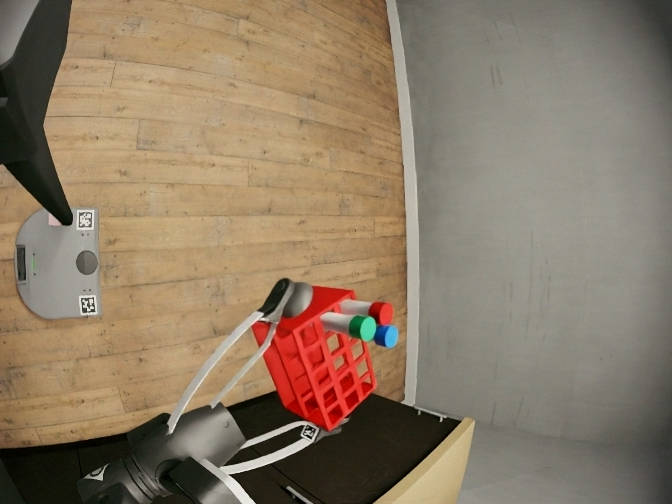

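{"fn": "execute_actions", "kwargs": {"actions": [{"r2":{"base":{"rotate_rad":1.4},"joints":{"lift_m":0.75}},"r1":{"base":{"rotate_rad":0.65}}}], "cameras": []}}

{"fn": "execute_actions", "kwargs": {"actions": [{"r2":{"base":{"translate_m":0.6}},"r1":{"base":{"translate_m":-0.55}}}], "cameras": []}}

{"fn": "execute_actions", "kwargs": {"actions": [{"r2":{"base":{"translate_m":0.2}},"r1":{"base":{"rotate_rad":-0.6},"joints":{"lift_m":0.31,"head_pan_rad":-3.0,"head_tilt_rad":-1.0}}}], "cameras": ["r1_nav_camera","r2_nav_camera"]}}

Scene clock: 139.80 s.
r1.base_odometry: x=-3.241 y=-1.960 heading=+1.499 (m, m, rad; r1's odometry frame)
r1.turned_by_wheels: +0.650 (rad since the last result)
r1.turned_by_imu: +0.647 (rad since the last result)
r1.base_tilt: forward=+0.2 right=+0.2 (deg)
r1.lidar_m: 1.07 0.82 0.81 0.85 0.93 0.98 1.06 1.31 1.29 0.70 0.77 1.32
r1.head_depth_mm: 853 926 1020 1128 1271 1371 1192 / 904 991 1101 1226 1391 1385 1185 / 964 1064 1190 1340 1525 1378 1176 / 963 1077 1236 1422 1584 1366 1174 / 1020 1147 1303 1506 1620 1359 1168 / 1106 1248 1438 1700 1597 1352 1155 / 1203 1377 1551 1749 1594 1333 1152
r1.base_status: done
r1.joint_positions: lift_m=+0.270 arm_m=-0.001 wrist_yaw_rad=+2.998 wrist_pitch_rad=-0.582 wrist_roll_rad=+0.016 gripper_m=+0.037 head_pan_rad=-3.093 head_tilt_rad=-0.692
r1.joint_status: not commanded
r1.motor_effort: left_wheel=-4(10) right_wheel=+3(8) lift_m=+26(26) arm_m=+0(0) wrist_yaw_rad=+2(2) wrist_pitch_rad=+5(5) wrist_roll_rad=+0(1) gripper_m=+0(1) head_pan_rad=-4(4) head_tilt_rad=-3(3) (%)
r1.hand_pose: x=+0.0075 y=+0.0544 z=+0.2481 quat_wxyz=(+0.253, +0.695, +0.152, +0.656) (m; r1's base frame)
r1.wrist_depth_mm: 764 873 968 866 802 715 642 / 765 807 783 794 809 746 665 / 664 646 640 640 636 627 602 / 548 550 - 532 549 533 531 / 478 - - - 471 461 454 / - - - - - 407 405 / - - - - 366 368 367
r2.base_odometry: x=-0.624 y=-1.089 heading=+1.749 (m, m, rad; r2's odometry frame)
r2.turned_by_wheels: +1.400 (rad since the last result)
r2.turned_by_imu: +1.417 (rad since the last result)
r2.base_tilt: forward=+1.1 right=+1.3 (deg)
r2.lidar_m: 3.50 2.22 1.37 1.22 1.22 0.71 0.63 0.63 0.76 1.92 1.92 2.31
r2.head_depth_mm: 3485 2957 2228 1846 1559 438 1154 / 3430 2913 2248 1835 1575 431 451 / 3395 2883 2233 1823 1558 410 416 / 3327 2868 2263 1825 1559 415 435 / 3245 2880 2249 1848 1559 1351 1193 / 3242 2862 2277 1841 1558 1355 1184 / 3147 2889 2230 1839 1559 1353 1190
r2.base_status: done
r2.joint_positions: lift_m=+0.750 arm_m=+0.010 wrist_yaw_rad=+1.898 wrist_pitch_rad=-0.027 wrist_roll_rad=+0.004 gripper_m=+0.081 head_pan_rad=-0.007 head_tilt_rad=-0.790
r2.joint_status: all done
r2.motor_effort: left_wheel=-2(5) right_wheel=+4(7) lift_m=+16(29) arm_m=-3(3) wrist_yaw_rad=+1(2) wrist_pitch_rad=+15(15) wrist_roll_rad=-2(3) gripper_m=-24(24) head_pan_rad=+5(5) head_tilt_rad=-5(5) (%)
r2.hand_pose: x=+0.2206 y=-0.0732 z=+0.8581 quat_wxyz=(+0.419, +0.581, -0.405, +0.568) (m; r2's base frame)
r2.wrist_depth_mm: - - - - - - - / - - - - - - - / - - 188 - - - - / - - 159 184 - - - / - - 162 196 183 142 - / - - 156 156 155 136 - / - - 156 157 158 - -
r3.base_odometry: x=+0.974 y=+2.682 heading=-0.800 (m, m, rad; r3's odometry frame)
r3.turned_by_wheels: +0.000 (rad since the last result)
r3.turned_by_imu: +0.001 (rad since the last result)
r3.base_tilt: forward=+1.7 right=-0.7 (deg)
r3.lidar_m: 1.28 1.29 0.77 1.66 1.43 0.33 0.27 0.27 0.31 0.51 3.97 0.94
r3.head_depth_mm: - 294 343 429 582 1229 1118 / - 290 330 412 548 812 - / - - 319 395 519 732 - / - - 309 380 492 698 - / - - 303 365 467 651 937 / - - 298 351 446 610 919 / - - 292 339 427 573 882
r3.base_status: not commanded
r3.joint_positions: lift_m=+0.310 arm_m=+0.000 wrist_yaw_rad=+3.035 wrist_pitch_rad=-0.528 wrist_roll_rad=+0.014 gripper_m=+0.037 head_pan_rad=-3.106 head_tilt_rad=-0.894
r3.joint_status: not commanded
r3.motor_effort: left_wheel=-9(9) right_wheel=-4(4) lift_m=+27(27) arm_m=+0(0) wrist_yaw_rad=+1(1) wrist_pitch_rad=+5(5) wrist_roll_rad=+0(0) gripper_m=+0(0) head_pan_rad=+4(5) head_tilt_rad=-2(2) (%)
r3.hand_pose: x=+0.0010 y=+0.0627 z=+0.2987 quat_wxyz=(+0.222, +0.696, +0.147, +0.667) (m; r3's base frame)
r3.wrist_depth_mm: - - - - 775 - - / 949 937 958 859 740 916 922 / 754 752 753 746 748 744 743 / 630 625 636 634 636 627 625 / 547 541 - 565 547 539 540 / 488 - - - 457 470 471 / - - - - 417 419 414
pictures: none
No camera images: the call's "cameras" was empty. Leave "cameras" out to get every camera's image.

Scene clock: 147.30 s.
r1.base_odometry: x=-3.280 y=-2.508 heading=+1.499 (m, m, rad; r1's odometry frame)
r1.turned_by_wheels: +0.000 (rad since the last result)
r1.turned_by_imu: +0.002 (rad since the last result)
r1.base_tilt: forward=+0.2 right=+0.1 (deg)
r1.lidar_m: 1.47 1.14 1.11 0.68 0.56 0.55 0.58 0.71 0.98 1.04 0.97 0.97
r1.head_depth_mm: 453 494 543 604 677 774 898 / 480 527 585 653 742 858 1019 / 513 567 631 715 822 965 1132 / 503 570 655 757 900 1087 1177 / 486 544 629 726 872 1089 1168 / 543 615 710 837 1017 1260 1157 / 592 678 796 961 1216 1340 1151
r1.base_status: done
r1.joint_positions: lift_m=+0.270 arm_m=-0.001 wrist_yaw_rad=+2.998 wrist_pitch_rad=-0.582 wrist_roll_rad=+0.016 gripper_m=+0.037 head_pan_rad=-3.093 head_tilt_rad=-0.693
r1.joint_status: not commanded
r1.motor_effort: left_wheel=-4(12) right_wheel=+3(4) lift_m=+26(26) arm_m=+1(0) wrist_yaw_rad=+2(3) wrist_pitch_rad=+6(5) wrist_roll_rad=+0(1) gripper_m=+0(1) head_pan_rad=-3(4) head_tilt_rad=-3(3) (%)
r1.hand_pose: x=+0.0075 y=+0.0544 z=+0.2481 quat_wxyz=(+0.253, +0.695, +0.152, +0.656) (m; r1's base frame)
r1.wrist_depth_mm: 451 518 701 878 - 943 879 / 472 576 748 757 792 761 757 / 494 590 642 639 627 654 610 / 519 554 - 555 544 541 529 / 477 - - - 478 461 454 / - - - - - 402 410 / - - - - 369 367 368
r2.base_odometry: x=-0.730 y=-0.498 heading=+1.749 (m, m, rad; r2's odometry frame)
r2.turned_by_wheels: +0.000 (rad since the last result)
r2.turned_by_imu: +0.003 (rad since the last result)
r2.base_tilt: forward=+1.1 right=+1.3 (deg)
r2.lidar_m: 2.92 2.43 1.50 1.33 1.34 1.36 1.22 1.22 1.47 1.79 1.80 2.16
r2.head_depth_mm: 2950 2916 2253 1829 1566 451 1154 / 2894 2898 2231 1849 1554 430 451 / 2831 2924 2263 1836 1557 410 415 / 2758 2880 2242 1818 1562 415 435 / 2719 2856 2246 1846 1555 1354 1191 / 2674 2830 2241 1834 1558 1351 1194 / 2632 2798 2246 1841 1562 1350 1188
r2.base_status: done
r2.joint_positions: lift_m=+0.750 arm_m=+0.010 wrist_yaw_rad=+1.898 wrist_pitch_rad=-0.027 wrist_roll_rad=+0.004 gripper_m=+0.081 head_pan_rad=-0.007 head_tilt_rad=-0.790
r2.joint_status: not commanded
r2.motor_effort: left_wheel=-3(4) right_wheel=+4(8) lift_m=+15(16) arm_m=-4(3) wrist_yaw_rad=+2(2) wrist_pitch_rad=+15(14) wrist_roll_rad=-2(2) gripper_m=-24(24) head_pan_rad=+4(4) head_tilt_rad=-4(5) (%)
r2.hand_pose: x=+0.2206 y=-0.0732 z=+0.8581 quat_wxyz=(+0.419, +0.581, -0.405, +0.568) (m; r2's base frame)
r2.wrist_depth_mm: - - - - - - - / - - - - - - - / - - 190 - - - - / - - 160 184 - - - / - - 164 197 183 142 - / - - 156 156 155 136 - / - - 156 157 157 - -
r3.base_odometry: x=+0.974 y=+2.682 heading=-0.800 (m, m, rad; r3's odometry frame)
r3.turned_by_wheels: +0.000 (rad since the last result)
r3.turned_by_imu: +0.001 (rad since the last result)
r3.base_tilt: forward=+1.7 right=-0.7 (deg)
r3.lidar_m: 1.28 1.28 1.57 1.09 1.43 0.33 0.27 0.27 0.31 0.51 3.96 0.95
r3.head_depth_mm: - 295 342 430 583 1230 1119 / - 290 331 413 549 814 - / - - 319 395 520 730 - / - - 309 380 492 699 - / - - 303 365 468 652 937 / - - 298 351 446 610 918 / - - 292 339 426 574 878
r3.base_status: not commanded
r3.joint_positions: lift_m=+0.310 arm_m=+0.000 wrist_yaw_rad=+3.035 wrist_pitch_rad=-0.528 wrist_roll_rad=+0.014 gripper_m=+0.037 head_pan_rad=-3.106 head_tilt_rad=-0.894
r3.joint_status: not commanded
r3.motor_effort: left_wheel=-9(9) right_wheel=-5(3) lift_m=+27(27) arm_m=+0(0) wrist_yaw_rad=+1(1) wrist_pitch_rad=+5(5) wrist_roll_rad=+0(0) gripper_m=+0(1) head_pan_rad=+3(4) head_tilt_rad=-2(2) (%)
r3.hand_pose: x=+0.0010 y=+0.0627 z=+0.2987 quat_wxyz=(+0.222, +0.696, +0.147, +0.667) (m; r3's base frame)
r3.wrist_depth_mm: - - - - - - - / 949 964 938 944 927 929 945 / 758 744 762 760 741 749 745 / 630 631 630 626 627 628 626 / 543 535 - 559 551 534 533 / 489 - - - 461 468 469 / - - - - 417 419 418
pictures: none
No camera images: the call's "cameras" was empty. Leave "cameras" out to get every camera's image.

Scene clock: 150.93 s.
r1.base_odometry: x=-3.280 y=-2.508 heading=+0.899 (m, m, rad; r1's odometry frame)
r1.turned_by_wheels: -0.600 (rad since the last result)
r1.turned_by_imu: -0.595 (rad since the last result)
r1.base_tilt: forward=+0.1 right=+0.1 (deg)
r1.lidar_m: 0.97 1.58 1.15 1.11 0.68 0.57 0.55 0.56 0.66 0.98 1.02 0.97
r1.head_depth_mm: 464 544 658 829 1118 1226 1143 / 472 555 671 853 1153 1235 1135 / 480 566 687 874 1200 1251 - / 488 575 701 899 1249 1247 - / 494 586 719 927 1281 1222 - / 503 597 733 953 1280 1203 - / 511 609 752 934 1219 1185 1085
r1.base_status: done
r1.joint_positions: lift_m=+0.310 arm_m=-0.001 wrist_yaw_rad=+2.998 wrist_pitch_rad=-0.582 wrist_roll_rad=+0.016 gripper_m=+0.037 head_pan_rad=-3.007 head_tilt_rad=-0.988
r1.joint_status: all done
r1.motor_effort: left_wheel=+3(11) right_wheel=-2(6) lift_m=+51(54) arm_m=+0(1) wrist_yaw_rad=+2(2) wrist_pitch_rad=+5(5) wrist_roll_rad=-1(1) gripper_m=+0(0) head_pan_rad=+3(17) head_tilt_rad=-6(28) (%)
r1.hand_pose: x=+0.0075 y=+0.0543 z=+0.2873 quat_wxyz=(+0.253, +0.695, +0.152, +0.656) (m; r1's base frame)
r1.wrist_depth_mm: 626 821 - - - - - / 606 782 898 859 841 841 836 / 614 706 691 681 688 681 677 / 597 607 603 599 602 579 574 / 535 536 - - 522 505 515 / 476 - - - 444 447 445 / - - - - 409 404 400
r2.base_odometry: x=-0.766 y=-0.302 heading=+1.749 (m, m, rad; r2's odometry frame)
r2.turned_by_wheels: +0.000 (rad since the last result)
r2.turned_by_imu: +0.001 (rad since the last result)
r2.base_tilt: forward=+1.1 right=+1.3 (deg)
r2.lidar_m: 2.72 2.50 1.54 1.38 1.38 1.58 1.42 1.42 1.97 1.76 1.76 2.11
r2.head_depth_mm: 2730 2875 2239 1844 1553 451 1151 / 2683 2886 2241 1840 1557 431 452 / 2639 2836 2234 1848 1561 410 416 / 2564 2817 2242 1836 1566 420 436 / 2531 2743 2273 1843 1553 1346 1194 / 2504 2755 2246 1832 1550 1347 1196 / 2426 2655 2260 1838 1550 1356 1187
r2.base_status: done
r2.joint_positions: lift_m=+0.750 arm_m=+0.010 wrist_yaw_rad=+1.898 wrist_pitch_rad=-0.027 wrist_roll_rad=+0.004 gripper_m=+0.081 head_pan_rad=-0.007 head_tilt_rad=-0.790
r2.joint_status: not commanded
r2.motor_effort: left_wheel=-2(4) right_wheel=+4(7) lift_m=+15(16) arm_m=-4(3) wrist_yaw_rad=+2(1) wrist_pitch_rad=+15(15) wrist_roll_rad=-2(2) gripper_m=-24(24) head_pan_rad=+4(5) head_tilt_rad=-4(4) (%)
r2.hand_pose: x=+0.2206 y=-0.0732 z=+0.8581 quat_wxyz=(+0.419, +0.581, -0.405, +0.568) (m; r2's base frame)
r2.wrist_depth_mm: - - - - - - - / - - - - - - - / - - 189 - - - - / - - 159 184 - - - / - - 163 197 183 143 - / - - 156 155 155 136 - / - - 157 157 157 - -
r3.base_odometry: x=+0.974 y=+2.682 heading=-0.800 (m, m, rad; r3's odometry frame)
r3.turned_by_wheels: +0.000 (rad since the last result)
r3.turned_by_imu: +0.001 (rad since the last result)
r3.base_tilt: forward=+1.6 right=-0.7 (deg)
r3.lidar_m: 1.28 1.29 1.57 1.09 1.44 0.32 0.27 0.27 0.31 0.51 3.95 0.95
r3.head_depth_mm: - 294 343 429 585 1227 1112 / - 290 331 413 547 817 - / - - 319 395 518 731 - / - - 309 379 492 699 - / - - 303 366 467 651 932 / - - 298 351 445 609 916 / - - 292 339 426 572 879
r3.base_status: not commanded
r3.joint_positions: lift_m=+0.310 arm_m=+0.000 wrist_yaw_rad=+3.035 wrist_pitch_rad=-0.528 wrist_roll_rad=+0.014 gripper_m=+0.037 head_pan_rad=-3.106 head_tilt_rad=-0.894
r3.joint_status: not commanded
r3.motor_effort: left_wheel=-9(9) right_wheel=-4(3) lift_m=+26(26) arm_m=+0(0) wrist_yaw_rad=+1(0) wrist_pitch_rad=+5(5) wrist_roll_rad=+0(0) gripper_m=+0(0) head_pan_rad=+4(3) head_tilt_rad=-2(2) (%)
r3.hand_pose: x=+0.0010 y=+0.0627 z=+0.2987 quat_wxyz=(+0.222, +0.696, +0.147, +0.667) (m; r3's base frame)
r3.wrist_depth_mm: - - - - - - - / 943 939 935 933 928 924 921 / 757 747 757 752 742 744 758 / 636 631 626 630 628 624 626 / 537 540 - 564 545 537 536 / 487 - - - 458 471 468 / - - - - 418 418 420
pictures: r1_nav_camera (sideways: a quarter turn counterclockwise sets it upright), r2_nav_camera (sideways: a quarter turn counterclockwise sets it upright)
camera_calibration (this result's frames):
r1_nav_camera: T_world_to_cam=[[-0.840447, -0.153596, 0.51967, -0.630613], [-0.187753, 0.982125, -0.0133663, 0.0734246], [-0.508328, -0.108803, -0.854262, 1.07281], [0, 0, 0, 1]] pos_world=[0.0291305, -0.052246, 1.24516]
r2_nav_camera: T_world_to_cam=[[0.708809, 0.00104495, 0.7054, -0.878137], [-0.0235093, -0.999408, 0.0251034, 0.0167214], [0.705009, -0.034377, -0.708365, 0.878742], [0, 0, 0, 1]] pos_world=[0.00330391, 0.0478376, 1.24149]
Images, in order (width x height): r1_nav_camera 672x504, r2_nav_camera 672x504.

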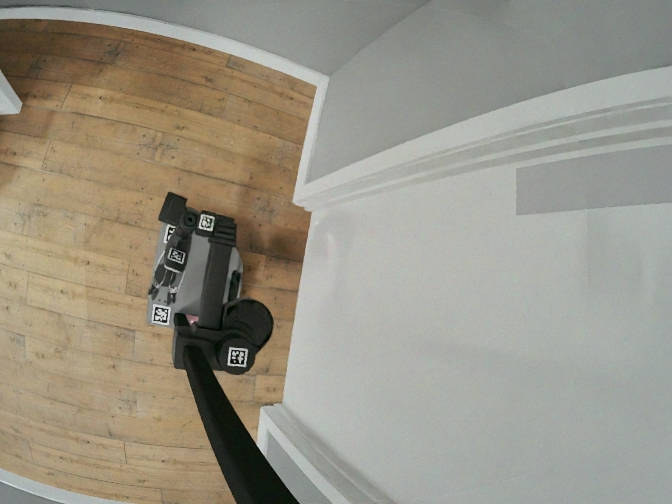

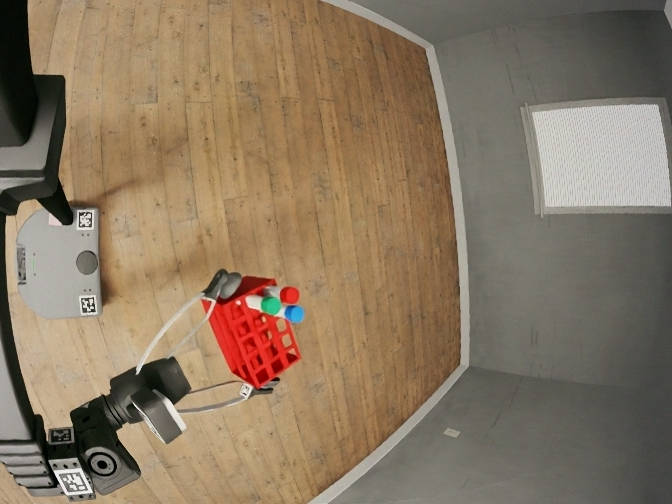

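{"fn": "execute_actions", "kwargs": {"actions": [{"r2":{"base":{"translate_m":0.75}},"r1":{"base":{"translate_m":-0.8}}}], "cameras": []}}

{"fn": "execute_actions", "kwargs": {"actions": [{"r2":{"base":{"rotate_rad":1.72}},"r1":{"base":{"translate_m":-0.38}}}], "cameras": ["r1_nav_camera","r2_nav_camera"]}}

Scene clock: 165.53 s.
r1.base_odometry: x=-3.778 y=-3.134 heading=+0.899 (m, m, rad; r1's odometry frame)
r1.turned_by_wheels: +0.000 (rad since the last result)
r1.turned_by_imu: +0.007 (rad since the last result)
r1.base_tilt: forward=+0.2 right=+0.1 (deg)
r1.lidar_m: 1.76 1.58 0.38 0.26 0.24 0.24 0.31 2.89 2.10 0.86 0.43 1.40
r1.head_depth_mm: 288 301 332 370 417 478 534 / 313 348 390 443 513 593 661 / 364 411 472 555 666 742 - / 2452 1960 653 760 952 1203 - / 2513 2058 1746 1511 1336 1220 - / 2479 2025 1730 1503 1322 1199 - / 2467 2007 1713 1488 1313 1184 1084
r1.base_status: done
r1.joint_positions: lift_m=+0.310 arm_m=-0.001 wrist_yaw_rad=+2.999 wrist_pitch_rad=-0.583 wrist_roll_rad=+0.016 gripper_m=+0.037 head_pan_rad=-3.006 head_tilt_rad=-0.992
r1.joint_status: not commanded
r1.motor_effort: left_wheel=-7(60) right_wheel=-8(34) lift_m=+49(51) arm_m=+1(0) wrist_yaw_rad=+1(2) wrist_pitch_rad=+6(6) wrist_roll_rad=-1(0) gripper_m=-1(0) head_pan_rad=+3(4) head_tilt_rad=-4(6) (%)
r1.hand_pose: x=+0.0073 y=+0.0543 z=+0.2873 quat_wxyz=(+0.252, +0.695, +0.153, +0.656) (m; r1's base frame)
r1.wrist_depth_mm: 203 221 281 333 430 566 - / 216 238 311 368 497 797 814 / 231 266 353 429 583 688 690 / 250 294 386 493 573 584 585 / 274 312 - - 527 509 499 / 290 - - - 438 458 449 / - - - - 401 399 403
r2.base_odometry: x=-0.898 y=+0.437 heading=+1.749 (m, m, rad; r2's odometry frame)
r2.turned_by_wheels: +0.000 (rad since the last result)
r2.turned_by_imu: +0.003 (rad since the last result)
r2.base_tilt: forward=+1.1 right=+1.3 (deg)
r2.lidar_m: 1.99 2.00 1.70 0.82 0.89 1.85 2.15 2.15 1.80 1.61 1.61 1.94
r2.head_depth_mm: 1958 2270 2282 1831 1556 451 1154 / 1936 2206 2226 1825 1574 431 451 / 1897 2153 2237 1846 1558 410 416 / 1872 2118 2250 1851 1559 415 435 / 1827 2061 2230 1827 1554 1345 1192 / 1776 2012 2186 1826 1563 1348 1191 / 1771 1957 2173 1846 1553 1348 1189
r2.base_status: done
r2.joint_positions: lift_m=+0.750 arm_m=+0.010 wrist_yaw_rad=+1.898 wrist_pitch_rad=-0.027 wrist_roll_rad=+0.004 gripper_m=+0.081 head_pan_rad=-0.007 head_tilt_rad=-0.790
r2.joint_status: not commanded
r2.motor_effort: left_wheel=-3(3) right_wheel=+4(5) lift_m=+15(16) arm_m=-4(4) wrist_yaw_rad=+1(2) wrist_pitch_rad=+15(14) wrist_roll_rad=-2(2) gripper_m=-23(24) head_pan_rad=+4(4) head_tilt_rad=-4(4) (%)
r2.hand_pose: x=+0.2206 y=-0.0732 z=+0.8581 quat_wxyz=(+0.419, +0.581, -0.405, +0.568) (m; r2's base frame)
r2.wrist_depth_mm: - - - - - - - / - - - - - - - / - - 187 - - - - / - - 162 183 - - - / - - 163 195 182 143 - / - - 156 156 155 136 - / - - 158 157 157 - -
r3.base_odometry: x=+0.974 y=+2.682 heading=-0.800 (m, m, rad; r3's odometry frame)
r3.turned_by_wheels: +0.000 (rad since the last result)
r3.turned_by_imu: +0.002 (rad since the last result)
r3.base_tilt: forward=+1.8 right=-0.7 (deg)
r3.lidar_m: 1.28 1.29 1.58 1.71 1.44 0.33 0.27 0.27 0.31 0.51 3.96 0.94
r3.head_depth_mm: - 294 342 429 582 1233 1118 / - 290 330 412 549 811 - / - - 320 395 520 731 - / - - 309 379 491 700 - / - - 303 365 467 651 934 / - - 298 351 445 612 920 / - - 292 339 426 574 877
r3.base_status: not commanded
r3.joint_positions: lift_m=+0.310 arm_m=+0.000 wrist_yaw_rad=+3.035 wrist_pitch_rad=-0.528 wrist_roll_rad=+0.014 gripper_m=+0.037 head_pan_rad=-3.106 head_tilt_rad=-0.894
r3.joint_status: not commanded
r3.motor_effort: left_wheel=-9(9) right_wheel=-4(3) lift_m=+27(27) arm_m=+0(0) wrist_yaw_rad=+1(0) wrist_pitch_rad=+5(5) wrist_roll_rad=+0(0) gripper_m=+0(0) head_pan_rad=+3(4) head_tilt_rad=-2(2) (%)
r3.hand_pose: x=+0.0010 y=+0.0627 z=+0.2987 quat_wxyz=(+0.222, +0.696, +0.147, +0.667) (m; r3's base frame)
r3.wrist_depth_mm: - - - - - - - / 945 939 953 957 928 924 928 / 759 753 748 750 755 758 745 / 630 631 632 631 630 626 621 / 537 539 - 561 551 532 533 / 485 - - - 457 469 469 / - - - - 418 419 420
pictures: none
No camera images: the call's "cameras" was empty. Leave "cameras" out to get every camera's image.

Scene clock: 170.37 s.
r1.base_odometry: x=-4.014 y=-3.432 heading=+0.900 (m, m, rad; r1's odometry frame)
r1.turned_by_wheels: +0.000 (rad since the last result)
r1.turned_by_imu: +0.002 (rad since the last result)
r1.base_tilt: forward=+0.2 right=+0.1 (deg)
r1.lidar_m: 2.08 0.52 0.26 0.22 0.22 0.24 0.90 2.64 2.10 2.02 0.84 0.70
r1.head_depth_mm: 2246 2168 1800 1575 1376 468 488 / 2205 2025 1778 1548 1360 1217 618 / 2354 2058 1715 1459 1353 1252 - / 824 765 1740 1453 1347 1244 - / 832 782 1741 1491 1335 1215 - / 2344 2040 1730 1498 1329 1193 - / 2377 2013 1711 1491 1314 1177 1086
r1.base_status: done
r1.joint_positions: lift_m=+0.310 arm_m=-0.001 wrist_yaw_rad=+2.999 wrist_pitch_rad=-0.583 wrist_roll_rad=+0.016 gripper_m=+0.037 head_pan_rad=-3.006 head_tilt_rad=-0.992
r1.joint_status: not commanded
r1.motor_effort: left_wheel=+0(15) right_wheel=-4(12) lift_m=+49(49) arm_m=+1(0) wrist_yaw_rad=+0(2) wrist_pitch_rad=+6(6) wrist_roll_rad=-1(1) gripper_m=+0(0) head_pan_rad=+4(4) head_tilt_rad=-4(4) (%)
r1.hand_pose: x=+0.0073 y=+0.0543 z=+0.2873 quat_wxyz=(+0.252, +0.695, +0.153, +0.656) (m; r1's base frame)
r1.wrist_depth_mm: 194 207 239 265 298 353 424 / 212 228 271 295 341 414 511 / 233 251 307 334 400 497 646 / 270 284 330 389 475 560 591 / 530 319 - - 517 500 512 / 475 - - - 444 447 446 / - - - - 411 403 402
r2.base_odometry: x=-0.898 y=+0.437 heading=-2.814 (m, m, rad; r2's odometry frame)
r2.turned_by_wheels: +1.720 (rad since the last result)
r2.turned_by_imu: +1.741 (rad since the last result)
r2.base_tilt: forward=+1.1 right=+1.3 (deg)
r2.lidar_m: 0.87 0.75 2.10 2.15 2.21 1.69 1.61 1.65 2.08 1.99 2.04 1.60
r2.head_depth_mm: 1388 1582 1828 1859 1556 451 1158 / 1446 1596 1835 1854 1558 431 451 / 3056 2849 2234 1753 1523 410 416 / 3453 2884 2207 1698 1367 415 435 / - 2898 2256 1081 1338 1312 1189 / 3645 2683 2068 1006 1323 1351 1185 / 760 803 940 1755 1558 1352 1193
r2.base_status: done
r2.joint_positions: lift_m=+0.750 arm_m=+0.010 wrist_yaw_rad=+1.898 wrist_pitch_rad=-0.027 wrist_roll_rad=+0.004 gripper_m=+0.081 head_pan_rad=-0.007 head_tilt_rad=-0.790
r2.joint_status: not commanded
r2.motor_effort: left_wheel=-2(6) right_wheel=+4(7) lift_m=+15(15) arm_m=-3(4) wrist_yaw_rad=+2(1) wrist_pitch_rad=+15(15) wrist_roll_rad=-2(2) gripper_m=-23(24) head_pan_rad=+4(4) head_tilt_rad=-4(3) (%)
r2.hand_pose: x=+0.2206 y=-0.0732 z=+0.8581 quat_wxyz=(+0.419, +0.581, -0.405, +0.568) (m; r2's base frame)
r2.wrist_depth_mm: - - - - - - - / - - - - - - - / - - 189 852 - - - / - - 160 184 - - - / - - 163 196 183 143 - / - - 157 156 156 135 - / - - 157 157 157 - -
r3.base_odometry: x=+0.974 y=+2.682 heading=-0.800 (m, m, rad; r3's odometry frame)
r3.turned_by_wheels: +0.000 (rad since the last result)
r3.turned_by_imu: +0.001 (rad since the last result)
r3.base_tilt: forward=+1.7 right=-0.7 (deg)
r3.lidar_m: 1.27 1.28 1.58 1.71 1.43 0.33 0.27 0.27 0.31 0.51 3.95 0.95
r3.head_depth_mm: - 294 342 428 583 1233 1119 / - 290 330 412 549 816 - / - - 319 395 519 730 - / - - 309 379 492 698 - / - - 303 365 468 652 931 / - - 297 351 445 610 919 / - - 292 338 425 573 881
r3.base_status: not commanded
r3.joint_positions: lift_m=+0.310 arm_m=+0.000 wrist_yaw_rad=+3.035 wrist_pitch_rad=-0.528 wrist_roll_rad=+0.014 gripper_m=+0.037 head_pan_rad=-3.106 head_tilt_rad=-0.894
r3.joint_status: not commanded
r3.motor_effort: left_wheel=-9(9) right_wheel=-4(4) lift_m=+27(27) arm_m=+0(0) wrist_yaw_rad=+1(1) wrist_pitch_rad=+5(5) wrist_roll_rad=+0(0) gripper_m=+0(0) head_pan_rad=+3(4) head_tilt_rad=-2(2) (%)
r3.hand_pose: x=+0.0010 y=+0.0627 z=+0.2987 quat_wxyz=(+0.222, +0.696, +0.147, +0.667) (m; r3's base frame)
r3.wrist_depth_mm: - - - - - - - / 945 931 959 948 915 925 915 / 754 754 743 756 765 751 749 / 628 634 629 630 622 630 620 / 540 542 - 563 553 535 537 / 485 - - - 458 470 473 / - - - - 419 417 418
pictures: r1_nav_camera (sideways: a quarter turn counterclockwise sets it upright), r2_nav_camera (sideways: a quarter turn counterclockwise sets it upright)
camera_calibration (this result's frames):
r1_nav_camera: T_world_to_cam=[[-0.842373, -0.154294, 0.516334, -0.626255], [-0.188198, 0.982037, -0.0135764, 0.0737007], [-0.504964, -0.108609, -0.85628, 1.07542], [0, 0, 0, 1]] pos_world=[0.0293763, -0.0522044, 1.24521]
r2_nav_camera: T_world_to_cam=[[0.708821, 0.00104617, 0.705388, -0.878121], [-0.023507, -0.999408, 0.0251037, 0.016721], [0.704997, -0.0343756, -0.708377, 0.878758], [0, 0, 0, 1]] pos_world=[0.00330276, 0.0478376, 1.24149]
Images, in order (width x height): r1_nav_camera 672x504, r2_nav_camera 672x504.

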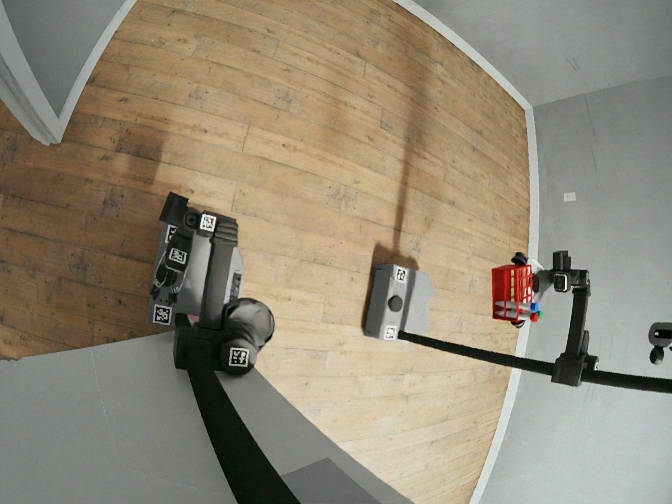

